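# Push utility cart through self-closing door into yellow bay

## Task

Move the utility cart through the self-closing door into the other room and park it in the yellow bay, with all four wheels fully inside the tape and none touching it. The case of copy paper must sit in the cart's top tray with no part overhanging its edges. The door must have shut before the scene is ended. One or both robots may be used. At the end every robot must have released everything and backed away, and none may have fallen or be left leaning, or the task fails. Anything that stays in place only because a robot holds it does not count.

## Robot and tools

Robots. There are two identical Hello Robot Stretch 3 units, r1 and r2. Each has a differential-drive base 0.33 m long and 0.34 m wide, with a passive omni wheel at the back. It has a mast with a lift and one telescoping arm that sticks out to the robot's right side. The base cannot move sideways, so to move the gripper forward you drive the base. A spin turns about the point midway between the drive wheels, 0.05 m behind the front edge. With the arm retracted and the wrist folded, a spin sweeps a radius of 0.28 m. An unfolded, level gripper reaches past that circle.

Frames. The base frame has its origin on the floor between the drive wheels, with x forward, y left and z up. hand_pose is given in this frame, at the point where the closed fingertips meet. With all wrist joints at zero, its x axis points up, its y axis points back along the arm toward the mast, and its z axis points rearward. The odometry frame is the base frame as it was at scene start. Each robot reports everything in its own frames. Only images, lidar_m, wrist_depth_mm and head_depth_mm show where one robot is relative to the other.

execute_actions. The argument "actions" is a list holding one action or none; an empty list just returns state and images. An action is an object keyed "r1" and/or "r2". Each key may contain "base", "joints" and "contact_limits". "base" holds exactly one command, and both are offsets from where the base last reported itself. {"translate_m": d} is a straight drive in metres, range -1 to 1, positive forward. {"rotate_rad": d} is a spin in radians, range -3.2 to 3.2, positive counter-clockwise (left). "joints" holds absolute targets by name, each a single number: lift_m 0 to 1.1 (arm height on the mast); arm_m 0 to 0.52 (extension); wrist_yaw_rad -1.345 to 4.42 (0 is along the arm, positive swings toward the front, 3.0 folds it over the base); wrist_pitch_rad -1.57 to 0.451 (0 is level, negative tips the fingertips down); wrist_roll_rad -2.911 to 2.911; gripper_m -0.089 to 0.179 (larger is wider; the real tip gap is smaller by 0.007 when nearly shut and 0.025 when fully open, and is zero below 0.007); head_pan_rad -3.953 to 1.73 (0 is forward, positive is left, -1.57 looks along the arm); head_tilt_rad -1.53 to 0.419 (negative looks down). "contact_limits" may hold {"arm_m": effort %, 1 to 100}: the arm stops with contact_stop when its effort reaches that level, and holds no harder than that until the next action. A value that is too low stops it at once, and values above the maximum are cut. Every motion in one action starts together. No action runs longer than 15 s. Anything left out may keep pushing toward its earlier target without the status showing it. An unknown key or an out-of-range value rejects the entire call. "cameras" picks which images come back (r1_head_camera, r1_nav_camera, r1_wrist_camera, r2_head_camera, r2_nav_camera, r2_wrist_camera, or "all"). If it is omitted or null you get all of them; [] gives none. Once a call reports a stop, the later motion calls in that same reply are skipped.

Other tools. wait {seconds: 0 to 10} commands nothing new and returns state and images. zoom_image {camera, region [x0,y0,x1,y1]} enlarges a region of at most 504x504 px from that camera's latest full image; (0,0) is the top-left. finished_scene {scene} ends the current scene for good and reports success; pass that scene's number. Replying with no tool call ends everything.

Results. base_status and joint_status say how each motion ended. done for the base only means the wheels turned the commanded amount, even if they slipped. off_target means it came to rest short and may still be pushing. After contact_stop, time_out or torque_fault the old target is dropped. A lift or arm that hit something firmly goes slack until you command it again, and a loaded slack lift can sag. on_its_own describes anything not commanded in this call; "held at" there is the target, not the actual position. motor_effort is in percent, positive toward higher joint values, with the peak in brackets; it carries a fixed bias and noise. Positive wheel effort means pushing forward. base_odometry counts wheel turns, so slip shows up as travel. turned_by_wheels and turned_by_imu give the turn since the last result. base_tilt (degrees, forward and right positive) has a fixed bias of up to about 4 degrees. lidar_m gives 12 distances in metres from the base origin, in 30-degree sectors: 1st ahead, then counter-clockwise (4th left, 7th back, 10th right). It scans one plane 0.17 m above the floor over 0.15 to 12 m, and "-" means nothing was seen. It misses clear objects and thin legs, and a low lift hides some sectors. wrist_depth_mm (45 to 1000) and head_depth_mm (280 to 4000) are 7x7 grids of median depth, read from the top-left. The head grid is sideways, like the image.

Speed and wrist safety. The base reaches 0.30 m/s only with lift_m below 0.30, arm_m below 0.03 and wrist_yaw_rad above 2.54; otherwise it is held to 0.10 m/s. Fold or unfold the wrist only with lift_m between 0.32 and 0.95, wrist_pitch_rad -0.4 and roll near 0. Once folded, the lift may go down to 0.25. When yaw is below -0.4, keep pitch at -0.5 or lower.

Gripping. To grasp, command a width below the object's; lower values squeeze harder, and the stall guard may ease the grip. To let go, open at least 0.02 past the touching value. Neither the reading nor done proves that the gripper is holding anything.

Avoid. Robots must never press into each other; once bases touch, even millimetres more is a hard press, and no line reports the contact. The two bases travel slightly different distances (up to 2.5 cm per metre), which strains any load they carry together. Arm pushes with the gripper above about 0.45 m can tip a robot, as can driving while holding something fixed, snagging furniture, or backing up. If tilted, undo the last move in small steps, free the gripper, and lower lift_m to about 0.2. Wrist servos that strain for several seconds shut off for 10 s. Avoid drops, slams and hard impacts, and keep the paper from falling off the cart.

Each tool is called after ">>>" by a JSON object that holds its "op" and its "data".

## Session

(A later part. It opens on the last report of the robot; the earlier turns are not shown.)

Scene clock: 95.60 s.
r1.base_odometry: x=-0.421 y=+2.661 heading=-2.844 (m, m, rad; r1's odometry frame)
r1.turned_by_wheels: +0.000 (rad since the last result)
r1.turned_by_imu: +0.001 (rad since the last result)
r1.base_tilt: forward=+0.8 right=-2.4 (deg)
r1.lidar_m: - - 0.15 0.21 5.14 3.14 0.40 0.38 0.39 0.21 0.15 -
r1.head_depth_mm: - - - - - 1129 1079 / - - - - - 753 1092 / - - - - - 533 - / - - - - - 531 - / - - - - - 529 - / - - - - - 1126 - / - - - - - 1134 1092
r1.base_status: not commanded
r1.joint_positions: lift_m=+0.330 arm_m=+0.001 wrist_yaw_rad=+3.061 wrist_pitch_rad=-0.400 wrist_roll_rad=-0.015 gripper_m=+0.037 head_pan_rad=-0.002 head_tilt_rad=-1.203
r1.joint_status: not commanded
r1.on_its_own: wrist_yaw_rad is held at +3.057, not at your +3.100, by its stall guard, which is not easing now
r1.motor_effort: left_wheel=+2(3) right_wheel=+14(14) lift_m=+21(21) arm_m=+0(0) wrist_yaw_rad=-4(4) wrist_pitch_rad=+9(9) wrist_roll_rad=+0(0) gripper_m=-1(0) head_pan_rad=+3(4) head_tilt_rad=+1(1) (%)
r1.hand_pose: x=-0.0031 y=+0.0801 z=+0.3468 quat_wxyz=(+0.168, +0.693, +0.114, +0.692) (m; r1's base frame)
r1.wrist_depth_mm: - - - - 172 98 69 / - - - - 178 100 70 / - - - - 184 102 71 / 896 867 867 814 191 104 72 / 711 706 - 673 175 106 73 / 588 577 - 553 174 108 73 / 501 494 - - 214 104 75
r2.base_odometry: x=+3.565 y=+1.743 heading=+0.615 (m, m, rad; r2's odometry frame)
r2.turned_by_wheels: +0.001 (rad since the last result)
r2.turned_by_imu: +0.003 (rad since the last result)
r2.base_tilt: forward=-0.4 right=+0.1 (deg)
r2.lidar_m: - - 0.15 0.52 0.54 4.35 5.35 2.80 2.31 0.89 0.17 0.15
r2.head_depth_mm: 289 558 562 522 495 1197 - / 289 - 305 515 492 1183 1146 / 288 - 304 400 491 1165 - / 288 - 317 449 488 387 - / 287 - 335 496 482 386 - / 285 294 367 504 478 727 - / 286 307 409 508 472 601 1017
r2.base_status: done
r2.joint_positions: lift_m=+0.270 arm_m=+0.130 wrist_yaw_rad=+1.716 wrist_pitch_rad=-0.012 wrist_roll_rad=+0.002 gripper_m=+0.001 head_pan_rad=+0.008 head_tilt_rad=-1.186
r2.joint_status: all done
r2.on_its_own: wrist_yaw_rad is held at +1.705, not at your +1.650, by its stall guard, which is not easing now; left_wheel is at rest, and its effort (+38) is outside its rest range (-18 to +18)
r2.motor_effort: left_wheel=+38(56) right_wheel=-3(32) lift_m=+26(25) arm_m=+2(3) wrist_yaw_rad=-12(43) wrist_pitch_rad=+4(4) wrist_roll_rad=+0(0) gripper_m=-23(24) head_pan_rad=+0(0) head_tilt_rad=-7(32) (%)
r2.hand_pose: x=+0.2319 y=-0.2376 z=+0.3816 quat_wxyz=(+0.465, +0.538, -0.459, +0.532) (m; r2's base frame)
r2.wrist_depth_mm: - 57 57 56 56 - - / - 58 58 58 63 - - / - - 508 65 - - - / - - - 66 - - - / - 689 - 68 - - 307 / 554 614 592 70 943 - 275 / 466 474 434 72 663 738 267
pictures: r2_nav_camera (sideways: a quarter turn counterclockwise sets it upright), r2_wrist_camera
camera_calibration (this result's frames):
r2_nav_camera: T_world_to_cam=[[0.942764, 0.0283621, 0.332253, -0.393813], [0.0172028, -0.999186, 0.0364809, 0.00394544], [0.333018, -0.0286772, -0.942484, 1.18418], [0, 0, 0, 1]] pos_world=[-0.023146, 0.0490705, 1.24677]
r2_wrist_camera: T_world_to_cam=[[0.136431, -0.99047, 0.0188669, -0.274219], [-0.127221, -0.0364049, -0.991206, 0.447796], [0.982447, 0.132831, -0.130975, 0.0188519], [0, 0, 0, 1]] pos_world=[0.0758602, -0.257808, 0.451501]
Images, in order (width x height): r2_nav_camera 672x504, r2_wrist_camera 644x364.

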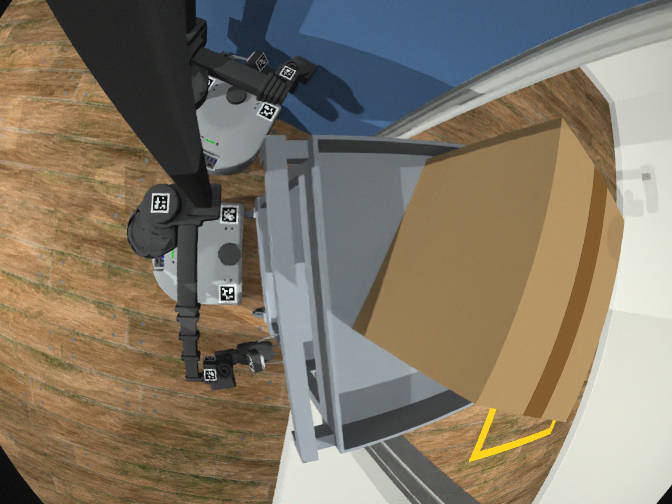

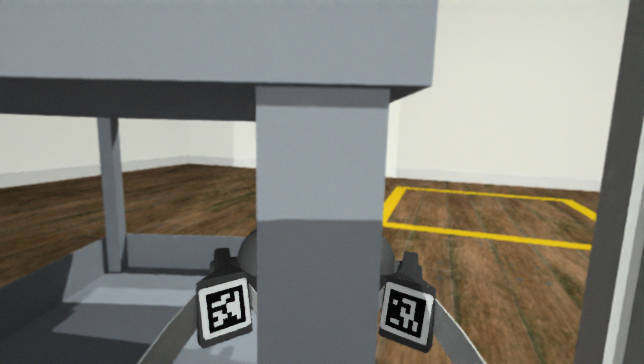

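>>> {"op": "execute_actions", "data": {"actions": [{"r2":{"base":{"translate_m":0.85},"joints":{"head_tilt_rad":-0.9}}}], "cameras": []}}

>>> {"op": "execute_actions", "data": {"actions": [{"r2":{"base":{"rotate_rad":-0.33}}}], "cameras": []}}

>>> {"op": "execute_actions", "data": {"actions": [{"r2":{"base":{"rotate_rad":-0.33}},"r1":{"base":{"rotate_rad":-0.5}}}], "cameras": ["r2_wrist_camera"]}}

>>> {"op": "execute_actions", "data": {"actions": [{"r2":{"base":{"translate_m":1}},"r1":{"base":{"translate_m":-1}}}], "cameras": ["r2_nav_camera","r2_wrist_camera","r1_nav_camera"]}}

Scene clock: 109.53 s.
r1.base_odometry: x=-0.421 y=+2.661 heading=-2.844 (m, m, rad; r1's odometry frame)
r1.turned_by_wheels: +0.000 (rad since the last result)
r1.turned_by_imu: +0.002 (rad since the last result)
r1.base_tilt: forward=+0.8 right=-2.5 (deg)
r1.lidar_m: - - 0.15 0.20 5.12 3.17 2.83 1.05 1.11 0.21 0.15 -
r1.head_depth_mm: - - - - - 1128 1076 / - - - - - 755 1091 / - - - - - 532 - / - - - - - 530 - / - - - - - 529 - / - - - - - 1127 - / - - - - - 1121 1089
r1.base_status: not commanded
r1.joint_positions: lift_m=+0.330 arm_m=+0.001 wrist_yaw_rad=+3.061 wrist_pitch_rad=-0.400 wrist_roll_rad=-0.015 gripper_m=+0.037 head_pan_rad=-0.002 head_tilt_rad=-1.203
r1.joint_status: not commanded
r1.on_its_own: wrist_yaw_rad is held at +3.057, not at your +3.100, by its stall guard, which is not easing now
r1.motor_effort: left_wheel=+3(3) right_wheel=+16(15) lift_m=+21(21) arm_m=+0(0) wrist_yaw_rad=-3(3) wrist_pitch_rad=+9(9) wrist_roll_rad=+0(0) gripper_m=+0(1) head_pan_rad=+3(3) head_tilt_rad=+1(1) (%)
r1.hand_pose: x=-0.0031 y=+0.0801 z=+0.3468 quat_wxyz=(+0.168, +0.693, +0.114, +0.692) (m; r1's base frame)
r1.wrist_depth_mm: - - - - 172 98 69 / - - - - 178 100 70 / - - - - 184 102 71 / 892 882 857 831 191 104 72 / 714 700 - 672 175 107 73 / 588 590 - 554 174 109 74 / 497 499 - - 214 104 74
r2.base_odometry: x=+4.259 y=+2.233 heading=+0.616 (m, m, rad; r2's odometry frame)
r2.turned_by_wheels: +0.001 (rad since the last result)
r2.turned_by_imu: +0.007 (rad since the last result)
r2.base_tilt: forward=-0.5 right=+0.1 (deg)
r2.lidar_m: - - 0.15 0.18 0.55 0.63 5.61 0.65 0.63 2.45 0.15 -
r2.head_depth_mm: 2216 2388 1980 1660 514 474 531 / 2252 2417 1821 593 542 479 446 / 2262 2397 317 287 521 477 440 / 2318 2373 315 - - 357 427 / 2376 382 313 - - 385 425 / 2398 380 312 - 306 443 424 / 2433 378 310 - 323 456 423
r2.base_status: translate_m off_target (by the wheels' count: +0.8499 of +0.8500)
r2.joint_positions: lift_m=+0.270 arm_m=+0.130 wrist_yaw_rad=+2.036 wrist_pitch_rad=-0.014 wrist_roll_rad=+0.002 gripper_m=+0.004 head_pan_rad=+0.008 head_tilt_rad=-0.901
r2.joint_status: all done
r2.on_its_own: wrist_yaw_rad is held at +2.037, not at your +1.650, by its stall guard, which is not easing now; left_wheel is at rest, and its effort (+62) is outside its rest range (-18 to +18)
r2.motor_effort: left_wheel=+62(77) right_wheel=-15(31) lift_m=+26(26) arm_m=+3(3) wrist_yaw_rad=+2(62) wrist_pitch_rad=+5(5) wrist_roll_rad=+0(0) gripper_m=-23(29) head_pan_rad=+0(0) head_tilt_rad=+0(24) (%)
r2.hand_pose: x=+0.2074 y=-0.1599 z=+0.3812 quat_wxyz=(+0.375, +0.605, -0.367, +0.599) (m; r2's base frame)
r2.wrist_depth_mm: - 64 59 55 53 - - / - 67 62 57 70 - - / - - 567 63 604 - - / - - - 65 - - - / - - 737 66 - - - / 902 564 72 68 910 - - / 443 462 431 70 458 728 744
pictures: none
No camera images: the call's "cameras" was empty. Leave "cameras" out to get every camera's image.

Scene clock: 111.37 s.
r1.base_odometry: x=-0.421 y=+2.661 heading=-2.844 (m, m, rad; r1's odometry frame)
r1.turned_by_wheels: +0.000 (rad since the last result)
r1.turned_by_imu: +0.000 (rad since the last result)
r1.base_tilt: forward=+0.9 right=-2.5 (deg)
r1.lidar_m: - - 0.15 0.21 5.10 3.17 2.84 1.05 1.11 0.21 0.15 -
r1.head_depth_mm: - - - - - 1129 1075 / - - - - - 757 1097 / - - - - - 532 - / - - - - - 529 - / - - - - - 529 - / - - - - - 1131 - / - - - - - 1127 1095
r1.base_status: not commanded
r1.joint_positions: lift_m=+0.330 arm_m=+0.001 wrist_yaw_rad=+3.061 wrist_pitch_rad=-0.400 wrist_roll_rad=-0.015 gripper_m=+0.037 head_pan_rad=-0.002 head_tilt_rad=-1.203
r1.joint_status: not commanded
r1.on_its_own: wrist_yaw_rad is held at +3.057, not at your +3.100, by its stall guard, which is not easing now
r1.motor_effort: left_wheel=+3(2) right_wheel=+15(14) lift_m=+21(21) arm_m=+0(0) wrist_yaw_rad=-3(3) wrist_pitch_rad=+9(9) wrist_roll_rad=+0(0) gripper_m=-1(1) head_pan_rad=+3(3) head_tilt_rad=+2(2) (%)
r1.hand_pose: x=-0.0031 y=+0.0801 z=+0.3468 quat_wxyz=(+0.168, +0.693, +0.114, +0.692) (m; r1's base frame)
r1.wrist_depth_mm: - - - - 172 98 69 / - - - - 179 100 70 / - - - - 184 102 71 / 909 881 853 818 191 105 72 / 712 698 - 669 175 106 73 / 591 582 - 547 174 109 74 / 497 498 - - 214 104 74
r2.base_odometry: x=+4.259 y=+2.233 heading=+0.288 (m, m, rad; r2's odometry frame)
r2.turned_by_wheels: -0.329 (rad since the last result)
r2.turned_by_imu: -0.320 (rad since the last result)
r2.base_tilt: forward=-0.3 right=+0.2 (deg)
r2.lidar_m: - - 0.15 0.18 0.54 0.51 1.00 4.04 0.63 0.91 0.22 0.15
r2.head_depth_mm: 2436 2430 1976 1666 1445 443 410 / 2411 2400 1982 1668 516 480 436 / 2350 2385 1941 600 541 479 447 / 2312 2386 333 424 511 475 445 / 2300 383 314 - 299 393 433 / 2259 380 312 - 303 422 424 / 2205 378 310 - 311 449 423
r2.base_status: rotate_rad off_target (by the wheels' count: -0.3287 of -0.3300)
r2.joint_positions: lift_m=+0.270 arm_m=+0.130 wrist_yaw_rad=+2.071 wrist_pitch_rad=-0.012 wrist_roll_rad=+0.002 gripper_m=+0.004 head_pan_rad=+0.008 head_tilt_rad=-0.901
r2.joint_status: not commanded
r2.on_its_own: wrist_yaw_rad is held at +2.037, not at your +1.650, by its stall guard, which is still easing; left_wheel is at rest, and its effort (+53) is outside its rest range (-18 to +18)
r2.motor_effort: left_wheel=+53(100) right_wheel=-15(55) lift_m=+26(26) arm_m=+5(5) wrist_yaw_rad=-39(43) wrist_pitch_rad=+4(5) wrist_roll_rad=+0(0) gripper_m=-15(23) head_pan_rad=+0(0) head_tilt_rad=+0(1) (%)
r2.hand_pose: x=+0.2032 y=-0.1517 z=+0.3816 quat_wxyz=(+0.364, +0.611, -0.357, +0.605) (m; r2's base frame)
r2.wrist_depth_mm: 118 114 109 104 - - - / 121 117 112 107 - - - / - - - 117 - - - / - - - 119 - - - / - - 786 122 - - - / 537 593 672 124 - - - / 456 468 451 128 687 723 741
pictures: none
No camera images: the call's "cameras" was empty. Leave "cameras" out to get every camera's image.

Scene clock: 114.10 s.
r1.base_odometry: x=-0.420 y=+2.661 heading=+2.941 (m, m, rad; r1's odometry frame)
r1.turned_by_wheels: -0.498 (rad since the last result)
r1.turned_by_imu: -0.259 (rad since the last result)
r1.base_tilt: forward=+0.9 right=-2.4 (deg)
r1.lidar_m: - - 0.15 0.18 5.33 3.71 2.87 1.61 1.02 0.96 0.18 0.15
r1.head_depth_mm: - - - - 490 1173 1074 / - - - - 431 1177 1089 / - - - - 385 1165 - / - - - - 348 826 - / - - - - 317 572 - / - - - - - 636 - / - - - - - 500 1090
r1.base_status: rotate_rad off_target (by the wheels' count: -0.4984 of -0.5000)
r1.joint_positions: lift_m=+0.330 arm_m=+0.001 wrist_yaw_rad=+3.059 wrist_pitch_rad=-0.400 wrist_roll_rad=-0.015 gripper_m=+0.037 head_pan_rad=-0.001 head_tilt_rad=-1.197
r1.joint_status: not commanded
r1.on_its_own: wrist_yaw_rad is held at +3.057, not at your +3.100, by its stall guard, which is not easing now; left_wheel is at rest, and its effort (+50) is outside its rest range (-18 to +18)
r1.motor_effort: left_wheel=+50(78) right_wheel=-2(13) lift_m=+21(21) arm_m=+0(0) wrist_yaw_rad=-2(3) wrist_pitch_rad=+9(9) wrist_roll_rad=+0(0) gripper_m=-1(1) head_pan_rad=+3(3) head_tilt_rad=-1(4) (%)
r1.hand_pose: x=-0.0025 y=+0.0800 z=+0.3468 quat_wxyz=(+0.168, +0.693, +0.113, +0.692) (m; r1's base frame)
r1.wrist_depth_mm: - - - 299 174 123 95 / - - - 326 184 128 98 / - - - 360 194 133 101 / 900 893 856 405 207 139 104 / 708 708 - 453 201 145 107 / 589 578 - 508 213 151 111 / 499 500 - - 256 150 115
r2.base_odometry: x=+4.259 y=+2.233 heading=-0.041 (m, m, rad; r2's odometry frame)
r2.turned_by_wheels: -0.329 (rad since the last result)
r2.turned_by_imu: -0.319 (rad since the last result)
r2.base_tilt: forward=-0.4 right=+0.2 (deg)
r2.lidar_m: - - 0.15 0.18 1.02 0.50 0.58 6.21 0.71 0.63 0.22 0.15
r2.head_depth_mm: 2909 2441 1979 1661 1438 441 409 / 2823 2428 1965 1669 515 479 425 / 2766 2381 1957 597 541 478 446 / 2603 2375 342 438 519 475 446 / 2495 384 313 - 302 402 431 / 2359 381 312 - 299 408 424 / 2255 379 310 - 308 441 424
r2.base_status: rotate_rad off_target (by the wheels' count: -0.3288 of -0.3300)
r2.joint_positions: lift_m=+0.270 arm_m=+0.129 wrist_yaw_rad=+2.110 wrist_pitch_rad=-0.012 wrist_roll_rad=+0.002 gripper_m=+0.004 head_pan_rad=+0.008 head_tilt_rad=-0.901
r2.joint_status: not commanded
r2.on_its_own: wrist_yaw_rad is held at +2.088, not at your +1.650, by its stall guard, which is not easing now; left_wheel is at rest, and its effort (+52) is outside its rest range (-18 to +18); wrist_yaw_rad is at rest, and its effort (-25) is outside its rest range (-12 to +12)
r2.motor_effort: left_wheel=+52(100) right_wheel=-12(42) lift_m=+26(26) arm_m=+5(5) wrist_yaw_rad=-25(36) wrist_pitch_rad=+4(4) wrist_roll_rad=+0(0) gripper_m=-14(17) head_pan_rad=+0(0) head_tilt_rad=+0(0) (%)
r2.hand_pose: x=+0.1983 y=-0.1431 z=+0.3815 quat_wxyz=(+0.353, +0.618, -0.345, +0.612) (m; r2's base frame)
r2.wrist_depth_mm: 122 117 110 104 - - - / 126 120 113 107 - - - / - - - 117 - - - / - - - 120 - - - / - - 792 123 - - - / 526 581 652 125 - - - / 450 472 452 128 682 740 747
pictures: r2_wrist_camera
camera_calibration (this result's frames):
r2_wrist_camera: T_world_to_cam=[[0.505516, -0.862613, 0.0187682, -0.230868], [-0.103806, -0.0823988, -0.991178, 0.435678], [0.85655, 0.499109, -0.131198, 0.116706], [0, 0, 0, 1]] pos_world=[0.0619694, -0.2215, 0.451479]
Images, in order (width x height): r2_wrist_camera 644x364.

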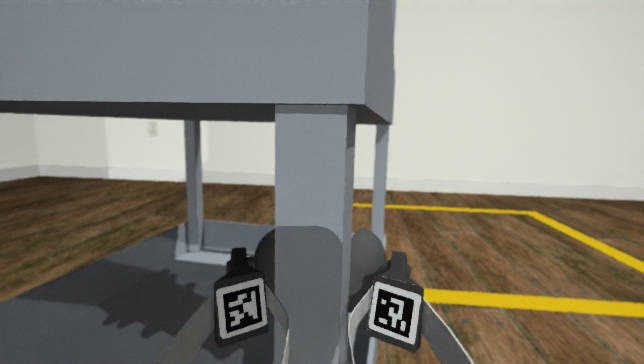

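Scene clock: 125.27 s.
r1.base_odometry: x=+0.560 y=+2.462 heading=+2.941 (m, m, rad; r1's odometry frame)
r1.turned_by_wheels: +0.000 (rad since the last result)
r1.turned_by_imu: -0.002 (rad since the last result)
r1.base_tilt: forward=+0.9 right=-2.5 (deg)
r1.lidar_m: 1.44 2.84 2.99 4.31 4.90 2.56 1.95 1.91 1.28 0.97 0.85 0.93
r1.head_depth_mm: 1230 1374 1474 1381 1254 1165 1080 / 1431 1617 1519 1381 1268 1177 1083 / 1724 1701 1521 1385 1261 1175 - / 1880 1693 1520 1378 1268 1189 - / 1890 1695 1525 1380 1263 1186 - / 1908 1690 1527 1381 1261 1167 - / 1909 1696 1529 1382 1265 1167 1090
r1.base_status: done
r1.joint_positions: lift_m=+0.330 arm_m=+0.001 wrist_yaw_rad=+3.059 wrist_pitch_rad=-0.399 wrist_roll_rad=-0.015 gripper_m=+0.037 head_pan_rad=-0.003 head_tilt_rad=-1.199
r1.joint_status: not commanded
r1.on_its_own: wrist_yaw_rad is held at +3.057, not at your +3.100, by its stall guard, which is not easing now
r1.motor_effort: left_wheel=+2(39) right_wheel=+0(6) lift_m=+21(21) arm_m=+0(0) wrist_yaw_rad=-1(1) wrist_pitch_rad=+9(9) wrist_roll_rad=+0(0) gripper_m=-1(1) head_pan_rad=+4(18) head_tilt_rad=+0(9) (%)
r1.hand_pose: x=-0.0025 y=+0.0800 z=+0.3468 quat_wxyz=(+0.168, +0.693, +0.113, +0.692) (m; r1's base frame)
r1.wrist_depth_mm: - - - - - - - / - - - - - - - / - - - - - - - / 919 874 870 862 831 828 811 / 716 693 - 689 702 656 656 / 587 586 - 562 568 554 547 / 501 499 - - 483 474 469
r2.base_odometry: x=+5.258 y=+2.193 heading=-0.041 (m, m, rad; r2's odometry frame)
r2.turned_by_wheels: +0.000 (rad since the last result)
r2.turned_by_imu: +0.003 (rad since the last result)
r2.base_tilt: forward=-0.4 right=+0.2 (deg)
r2.lidar_m: - - 0.15 0.18 2.75 1.64 1.41 1.24 1.33 1.93 0.21 0.15
r2.head_depth_mm: 1928 2296 1947 1661 1445 441 409 / 1848 2179 1969 1655 513 479 429 / 1718 2029 1956 597 542 478 447 / 1633 1778 333 412 511 475 444 / 1537 384 314 - 294 386 431 / 1479 381 312 - 298 405 424 / 1403 379 310 - 307 441 423
r2.base_status: translate_m off_target (by the wheels' count: +0.9999 of +1.0000)
r2.joint_positions: lift_m=+0.270 arm_m=+0.130 wrist_yaw_rad=+2.133 wrist_pitch_rad=-0.014 wrist_roll_rad=+0.002 gripper_m=+0.004 head_pan_rad=+0.008 head_tilt_rad=-0.901
r2.joint_status: not commanded
r2.on_its_own: wrist_yaw_rad is held at +2.137, not at your +1.650, by its stall guard, which is not easing now; left_wheel is at rest, and its effort (+38) is outside its rest range (-18 to +18)
r2.motor_effort: left_wheel=+38(87) right_wheel=+11(18) lift_m=+26(26) arm_m=+1(5) wrist_yaw_rad=+4(39) wrist_pitch_rad=+5(5) wrist_roll_rad=+0(0) gripper_m=-13(15) head_pan_rad=+0(1) head_tilt_rad=+0(0) (%)
r2.hand_pose: x=+0.1951 y=-0.1385 z=+0.3810 quat_wxyz=(+0.346, +0.622, -0.337, +0.616) (m; r2's base frame)
r2.wrist_depth_mm: 122 115 108 101 - - - / 126 118 110 103 - - - / - - - 112 - - - / - - - 115 - - - / - - 783 118 - - - / 835 581 646 120 - 970 - / 443 463 449 124 657 742 722
pictures: r1_nav_camera (sideways: a quarter turn counterclockwise sets it upright), r2_nav_camera (sideways: a quarter turn counterclockwise sets it upright), r2_wrist_camera
camera_calibration (this result's frames):
r1_nav_camera: T_world_to_cam=[[0.920431, 0.00516591, 0.390872, -0.471705], [0.013561, -0.999733, -0.0187208, 0.0779816], [0.39067, 0.0225318, -0.920255, 1.1545], [0, 0, 0, 1]] pos_world=[-0.017914, 0.0543846, 1.24827]
r2_nav_camera: T_world_to_cam=[[0.811076, 0.027264, 0.584305, -0.721325], [0.00656803, -0.999275, 0.0375095, 0.00265732], [0.584904, -0.0265854, -0.810667, 1.01135], [0, 0, 0, 1]] pos_world=[-0.00651319, 0.0492088, 1.24125]
r2_wrist_camera: T_world_to_cam=[[0.525782, -0.850412, 0.0187816, -0.227511], [-0.103394, -0.0858103, -0.990932, 0.434608], [0.844312, 0.519072, -0.133045, 0.122932], [0, 0, 0, 1]] pos_world=[0.0607642, -0.219995, 0.451295]
Images, in order (width x height): r1_nav_camera 672x504, r2_nav_camera 672x504, r2_wrist_camera 644x364.

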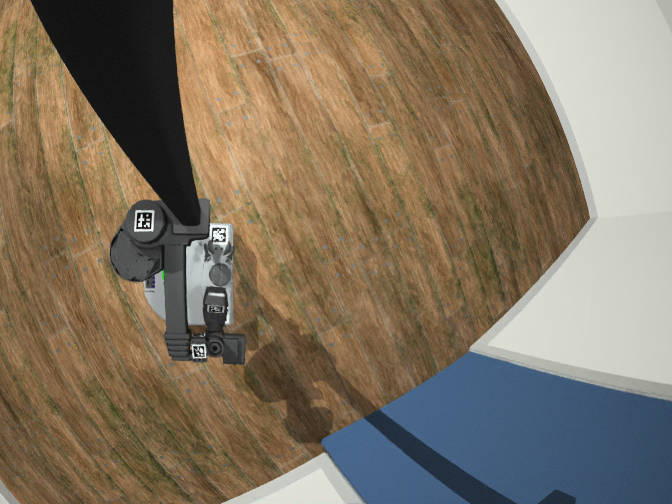

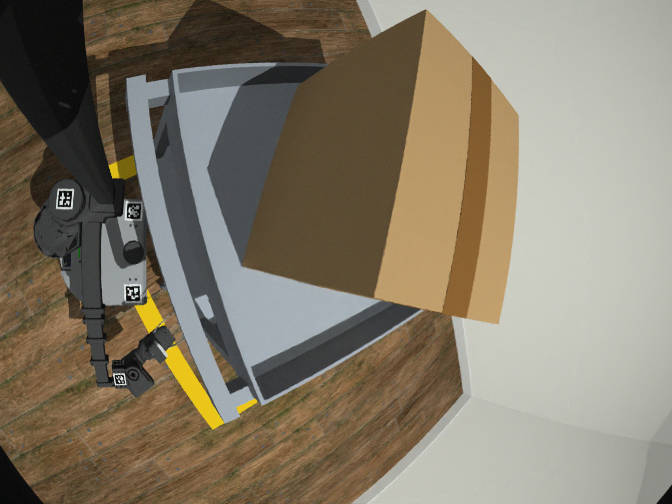

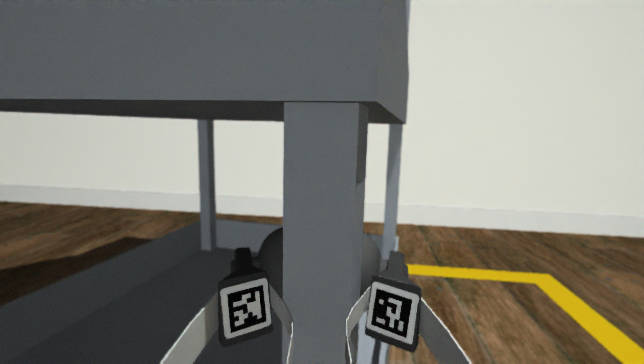

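>>> {"op": "execute_actions", "data": {"actions": [{"r2":{"base":{"translate_m":0.16}}}], "cameras": []}}

>>> {"op": "execute_actions", "data": {"actions": [{"r2":{"joints":{"gripper_m":0.17,"wrist_yaw_rad":1.95}}}], "cameras": []}}

>>> {"op": "execute_actions", "data": {"actions": [{"r2":{"base":{"translate_m":-0.6}}}], "cameras": ["r2_nav_camera","r2_wrist_camera","r1_nav_camera"]}}

Scene clock: 131.07 s.
r1.base_odometry: x=+0.560 y=+2.462 heading=+2.941 (m, m, rad; r1's odometry frame)
r1.turned_by_wheels: +0.000 (rad since the last result)
r1.turned_by_imu: +0.001 (rad since the last result)
r1.base_tilt: forward=+0.9 right=-2.5 (deg)
r1.lidar_m: 1.44 2.83 3.00 4.31 4.88 2.55 1.96 1.91 1.27 0.97 0.94 1.01
r1.head_depth_mm: 1239 1391 1509 1378 1263 1165 1083 / 1435 1607 1514 1387 1258 1180 1093 / 1704 1683 1524 1381 1265 1170 - / 1880 1705 1518 1380 1264 1189 - / 1901 1699 1536 1381 1265 1179 - / 1913 1685 1529 1374 1266 1161 - / 1908 1707 1525 1390 1264 1169 1089
r1.base_status: not commanded
r1.joint_positions: lift_m=+0.330 arm_m=+0.001 wrist_yaw_rad=+3.059 wrist_pitch_rad=-0.399 wrist_roll_rad=-0.015 gripper_m=+0.037 head_pan_rad=-0.003 head_tilt_rad=-1.199
r1.joint_status: not commanded
r1.on_its_own: wrist_yaw_rad is held at +3.057, not at your +3.100, by its stall guard, which is not easing now
r1.motor_effort: left_wheel=+2(1) right_wheel=-1(1) lift_m=+21(21) arm_m=+0(0) wrist_yaw_rad=-2(1) wrist_pitch_rad=+9(9) wrist_roll_rad=+0(0) gripper_m=+1(1) head_pan_rad=+5(4) head_tilt_rad=+0(1) (%)
r1.hand_pose: x=-0.0025 y=+0.0800 z=+0.3468 quat_wxyz=(+0.168, +0.693, +0.113, +0.692) (m; r1's base frame)
r1.wrist_depth_mm: - - - - - - - / - - - - - - - / - - - - - - - / 903 891 863 865 849 830 805 / 712 696 - 685 705 657 657 / 590 583 - 566 569 558 546 / 501 500 - - 482 479 476
r2.base_odometry: x=+5.417 y=+2.186 heading=-0.040 (m, m, rad; r2's odometry frame)
r2.turned_by_wheels: +0.001 (rad since the last result)
r2.turned_by_imu: +0.002 (rad since the last result)
r2.base_tilt: forward=-0.3 right=+0.2 (deg)
r2.lidar_m: - - 0.15 0.18 2.81 1.82 1.49 1.37 1.48 1.99 0.21 0.15
r2.head_depth_mm: 1751 2116 1964 1670 1444 443 410 / 1650 1984 1956 1666 514 479 431 / 1555 1847 1971 599 542 478 447 / 1472 1608 333 413 512 476 447 / 1402 383 314 - 294 386 432 / 1337 381 312 - 297 406 423 / 1270 378 310 - 307 442 423
r2.base_status: translate_m off_target (by the wheels' count: +0.1598 of +0.1600)
r2.joint_positions: lift_m=+0.270 arm_m=+0.130 wrist_yaw_rad=+2.133 wrist_pitch_rad=-0.014 wrist_roll_rad=+0.002 gripper_m=+0.004 head_pan_rad=+0.008 head_tilt_rad=-0.901
r2.joint_status: not commanded
r2.on_its_own: wrist_yaw_rad is held at +2.137, not at your +1.650, by its stall guard, which is not easing now; left_wheel is at rest, and its effort (+50) is outside its rest range (-18 to +18)
r2.motor_effort: left_wheel=+50(65) right_wheel=+3(21) lift_m=+26(26) arm_m=+1(1) wrist_yaw_rad=+4(6) wrist_pitch_rad=+5(5) wrist_roll_rad=+0(0) gripper_m=-12(14) head_pan_rad=-1(0) head_tilt_rad=+0(0) (%)
r2.hand_pose: x=+0.1951 y=-0.1385 z=+0.3810 quat_wxyz=(+0.346, +0.622, -0.337, +0.616) (m; r2's base frame)
r2.wrist_depth_mm: 122 115 107 101 - - - / 126 118 110 103 - - - / - - - 112 - - - / - - - 115 - - - / - - 792 118 - - - / 861 575 632 120 - 992 - / 443 472 451 125 667 732 733
pictures: none
No camera images: the call's "cameras" was empty. Leave "cameras" out to get every camera's image.

Scene clock: 133.23 s.
r1.base_odometry: x=+0.560 y=+2.462 heading=+2.941 (m, m, rad; r1's odometry frame)
r1.turned_by_wheels: +0.000 (rad since the last result)
r1.turned_by_imu: +0.000 (rad since the last result)
r1.base_tilt: forward=+0.9 right=-2.5 (deg)
r1.lidar_m: 1.45 2.84 2.99 4.31 4.88 2.55 1.96 1.91 1.28 0.97 0.94 1.01
r1.head_depth_mm: 1234 1389 1498 1371 1267 1157 1077 / 1435 1616 1519 1369 1270 1175 1090 / 1703 1694 1511 1382 1265 1177 - / 1888 1702 1508 1382 1262 1190 - / 1907 1705 1524 1380 1263 1180 - / 1912 1700 1530 1383 1269 1160 - / 1923 1706 1532 1385 1270 1166 1087
r1.base_status: not commanded
r1.joint_positions: lift_m=+0.330 arm_m=+0.001 wrist_yaw_rad=+3.059 wrist_pitch_rad=-0.399 wrist_roll_rad=-0.015 gripper_m=+0.037 head_pan_rad=-0.003 head_tilt_rad=-1.199
r1.joint_status: not commanded
r1.on_its_own: wrist_yaw_rad is held at +3.057, not at your +3.100, by its stall guard, which is not easing now
r1.motor_effort: left_wheel=+2(2) right_wheel=-1(1) lift_m=+21(21) arm_m=+0(0) wrist_yaw_rad=-1(1) wrist_pitch_rad=+9(9) wrist_roll_rad=+0(0) gripper_m=-1(0) head_pan_rad=+4(4) head_tilt_rad=+0(0) (%)
r1.hand_pose: x=-0.0025 y=+0.0800 z=+0.3468 quat_wxyz=(+0.168, +0.693, +0.113, +0.692) (m; r1's base frame)
r1.wrist_depth_mm: - - - - - - - / - - - - - - - / - - - - - - - / 903 888 865 854 843 831 814 / 707 707 - 685 699 661 656 / 588 581 - 568 552 557 547 / 498 498 - - 480 477 471
r2.base_odometry: x=+5.417 y=+2.186 heading=-0.040 (m, m, rad; r2's odometry frame)
r2.turned_by_wheels: -0.001 (rad since the last result)
r2.turned_by_imu: -0.001 (rad since the last result)
r2.base_tilt: forward=-0.5 right=+0.2 (deg)
r2.lidar_m: - - 0.15 0.18 2.81 1.82 1.50 1.38 1.48 1.99 0.22 0.15
r2.head_depth_mm: 1758 2112 1973 1657 1433 442 377 / 1649 1984 1966 1665 516 479 441 / 1561 1851 1942 596 543 476 447 / 1468 1597 333 412 511 475 446 / 1396 384 314 - 297 386 432 / 1332 381 312 - 299 411 423 / 1280 379 311 - 309 447 422
r2.base_status: not commanded
r2.joint_positions: lift_m=+0.270 arm_m=+0.130 wrist_yaw_rad=+1.952 wrist_pitch_rad=-0.018 wrist_roll_rad=+0.002 gripper_m=+0.170 head_pan_rad=+0.008 head_tilt_rad=-0.901
r2.joint_status: all done
r2.motor_effort: left_wheel=+18(50) right_wheel=+0(11) lift_m=+26(26) arm_m=+1(1) wrist_yaw_rad=-3(94) wrist_pitch_rad=+6(6) wrist_roll_rad=+0(0) gripper_m=+0(100) head_pan_rad=+0(0) head_tilt_rad=+0(0) (%)
r2.hand_pose: x=+0.2161 y=-0.1798 z=+0.3801 quat_wxyz=(+0.401, +0.590, -0.391, +0.582) (m; r2's base frame)
r2.wrist_depth_mm: 100 99 98 341 - - - / 103 102 100 356 - - - / - 719 109 - - - - / - - 112 - - - - / - 746 115 - - - - / 527 581 118 711 969 966 - / - 462 121 649 706 733 772
pictures: none
No camera images: the call's "cameras" was empty. Leave "cameras" out to get every camera's image.

Scene clock: 140.43 s.
r1.base_odometry: x=+0.560 y=+2.462 heading=+2.941 (m, m, rad; r1's odometry frame)
r1.turned_by_wheels: +0.000 (rad since the last result)
r1.turned_by_imu: +0.001 (rad since the last result)
r1.base_tilt: forward=+0.9 right=-2.6 (deg)
r1.lidar_m: 1.44 2.84 3.00 4.33 4.86 2.55 1.95 1.91 1.28 0.97 0.94 1.01
r1.head_depth_mm: 1227 1383 1502 1374 1258 1165 1080 / 1425 1613 1519 1387 1267 1174 1090 / 1717 1695 1526 1391 1273 1181 - / 1871 1694 1517 1382 1262 1188 - / 1910 1685 1520 1382 1272 1185 - / 1931 1697 1515 1380 1266 1162 - / 1932 1703 1513 1385 1263 1169 1093
r1.base_status: not commanded
r1.joint_positions: lift_m=+0.330 arm_m=+0.001 wrist_yaw_rad=+3.059 wrist_pitch_rad=-0.399 wrist_roll_rad=-0.015 gripper_m=+0.037 head_pan_rad=-0.003 head_tilt_rad=-1.199
r1.joint_status: not commanded
r1.on_its_own: wrist_yaw_rad is held at +3.057, not at your +3.100, by its stall guard, which is not easing now
r1.motor_effort: left_wheel=+2(2) right_wheel=-1(1) lift_m=+21(21) arm_m=+0(0) wrist_yaw_rad=-1(1) wrist_pitch_rad=+9(9) wrist_roll_rad=+0(0) gripper_m=+1(1) head_pan_rad=+4(5) head_tilt_rad=-1(0) (%)
r1.hand_pose: x=-0.0025 y=+0.0800 z=+0.3468 quat_wxyz=(+0.168, +0.693, +0.113, +0.692) (m; r1's base frame)
r1.wrist_depth_mm: - - - - - - - / - - - - - - - / - - - - - - - / 905 877 866 844 838 825 824 / 713 706 - 681 697 664 654 / 583 586 - 571 561 550 549 / 504 497 - - 482 476 478
r2.base_odometry: x=+4.818 y=+2.211 heading=-0.040 (m, m, rad; r2's odometry frame)
r2.turned_by_wheels: +0.000 (rad since the last result)
r2.turned_by_imu: -0.002 (rad since the last result)
r2.base_tilt: forward=-0.4 right=+0.3 (deg)
r2.lidar_m: 0.67 0.67 2.09 2.57 2.54 1.11 0.94 0.90 0.89 1.31 2.21 2.35
r2.head_depth_mm: 2429 2433 1999 1671 1445 1260 1134 / 2310 2399 1955 1655 1432 1254 1130 / 2173 830 1820 1582 1437 1262 1136 / 990 861 1191 1365 1365 1258 1124 / 678 750 1156 1107 1360 1242 1120 / 688 781 1129 1078 1316 1248 1118 / 703 806 753 1529 1415 1243 1114
r2.base_status: done
r2.joint_positions: lift_m=+0.270 arm_m=+0.130 wrist_yaw_rad=+1.952 wrist_pitch_rad=-0.018 wrist_roll_rad=+0.002 gripper_m=+0.170 head_pan_rad=+0.008 head_tilt_rad=-0.901
r2.joint_status: not commanded
r2.motor_effort: left_wheel=+3(9) right_wheel=-2(9) lift_m=+26(26) arm_m=+1(1) wrist_yaw_rad=+0(3) wrist_pitch_rad=+6(6) wrist_roll_rad=+0(0) gripper_m=+1(0) head_pan_rad=+0(1) head_tilt_rad=+1(0) (%)
r2.hand_pose: x=+0.2161 y=-0.1799 z=+0.3801 quat_wxyz=(+0.401, +0.590, -0.391, +0.581) (m; r2's base frame)
r2.wrist_depth_mm: - - - - - - - / - - 661 642 - - - / - - - - - - - / - - - - - - - / - - 712 909 - - - / 921 905 835 833 889 937 - / - 693 699 723 733 719 761
pictures: r1_nav_camera (sideways: a quarter turn counterclockwise sets it upright), r2_nav_camera (sideways: a quarter turn counterclockwise sets it upright), r2_wrist_camera
camera_calibration (this result's frames):
r1_nav_camera: T_world_to_cam=[[0.920431, 0.0051658, 0.390872, -0.471705], [0.0135609, -0.999733, -0.0187208, 0.0779816], [0.39067, 0.0225317, -0.920255, 1.1545], [0, 0, 0, 1]] pos_world=[-0.017914, 0.0543846, 1.24827]
r2_nav_camera: T_world_to_cam=[[0.811075, 0.0272617, 0.584306, -0.721327], [0.00656514, -0.999275, 0.0375095, 0.00265735], [0.584905, -0.026587, -0.810666, 1.01135], [0, 0, 0, 1]] pos_world=[-0.00651295, 0.0492088, 1.24125]
r2_wrist_camera: T_world_to_cam=[[0.363606, -0.931363, 0.0188185, -0.253252], [-0.120708, -0.0671362, -0.990415, 0.439159], [0.923699, 0.35785, -0.136834, 0.0818645], [0, 0, 0, 1]] pos_world=[0.0694755, -0.235681, 0.450917]
Images, in order (width x height): r1_nav_camera 672x504, r2_nav_camera 672x504, r2_wrist_camera 644x364.

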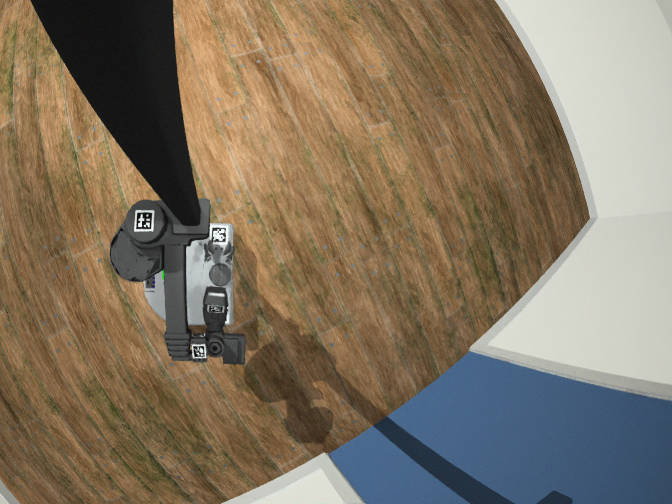

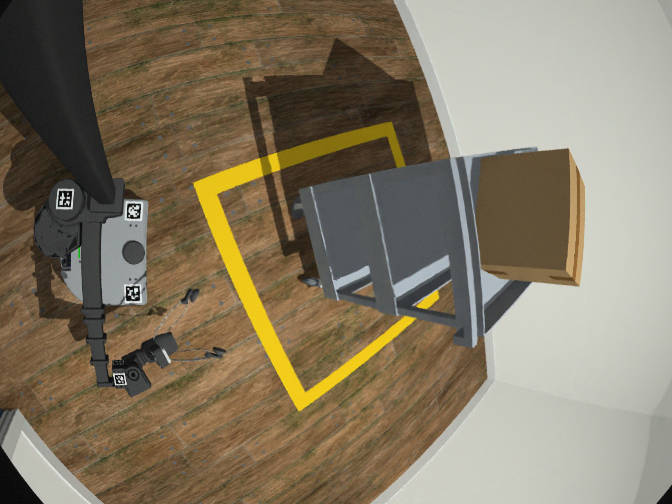

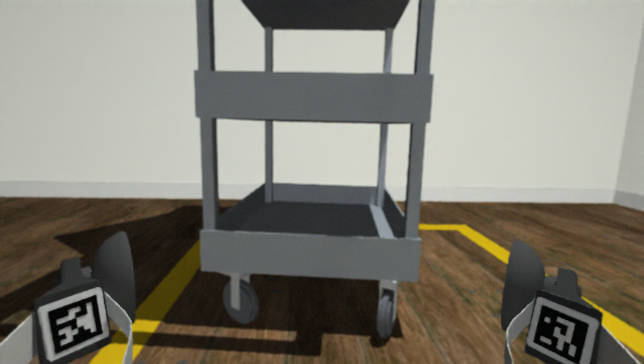

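>>> {"op": "finished_scene", "data": {"scene": 2}}

The scene is finished: the task was done.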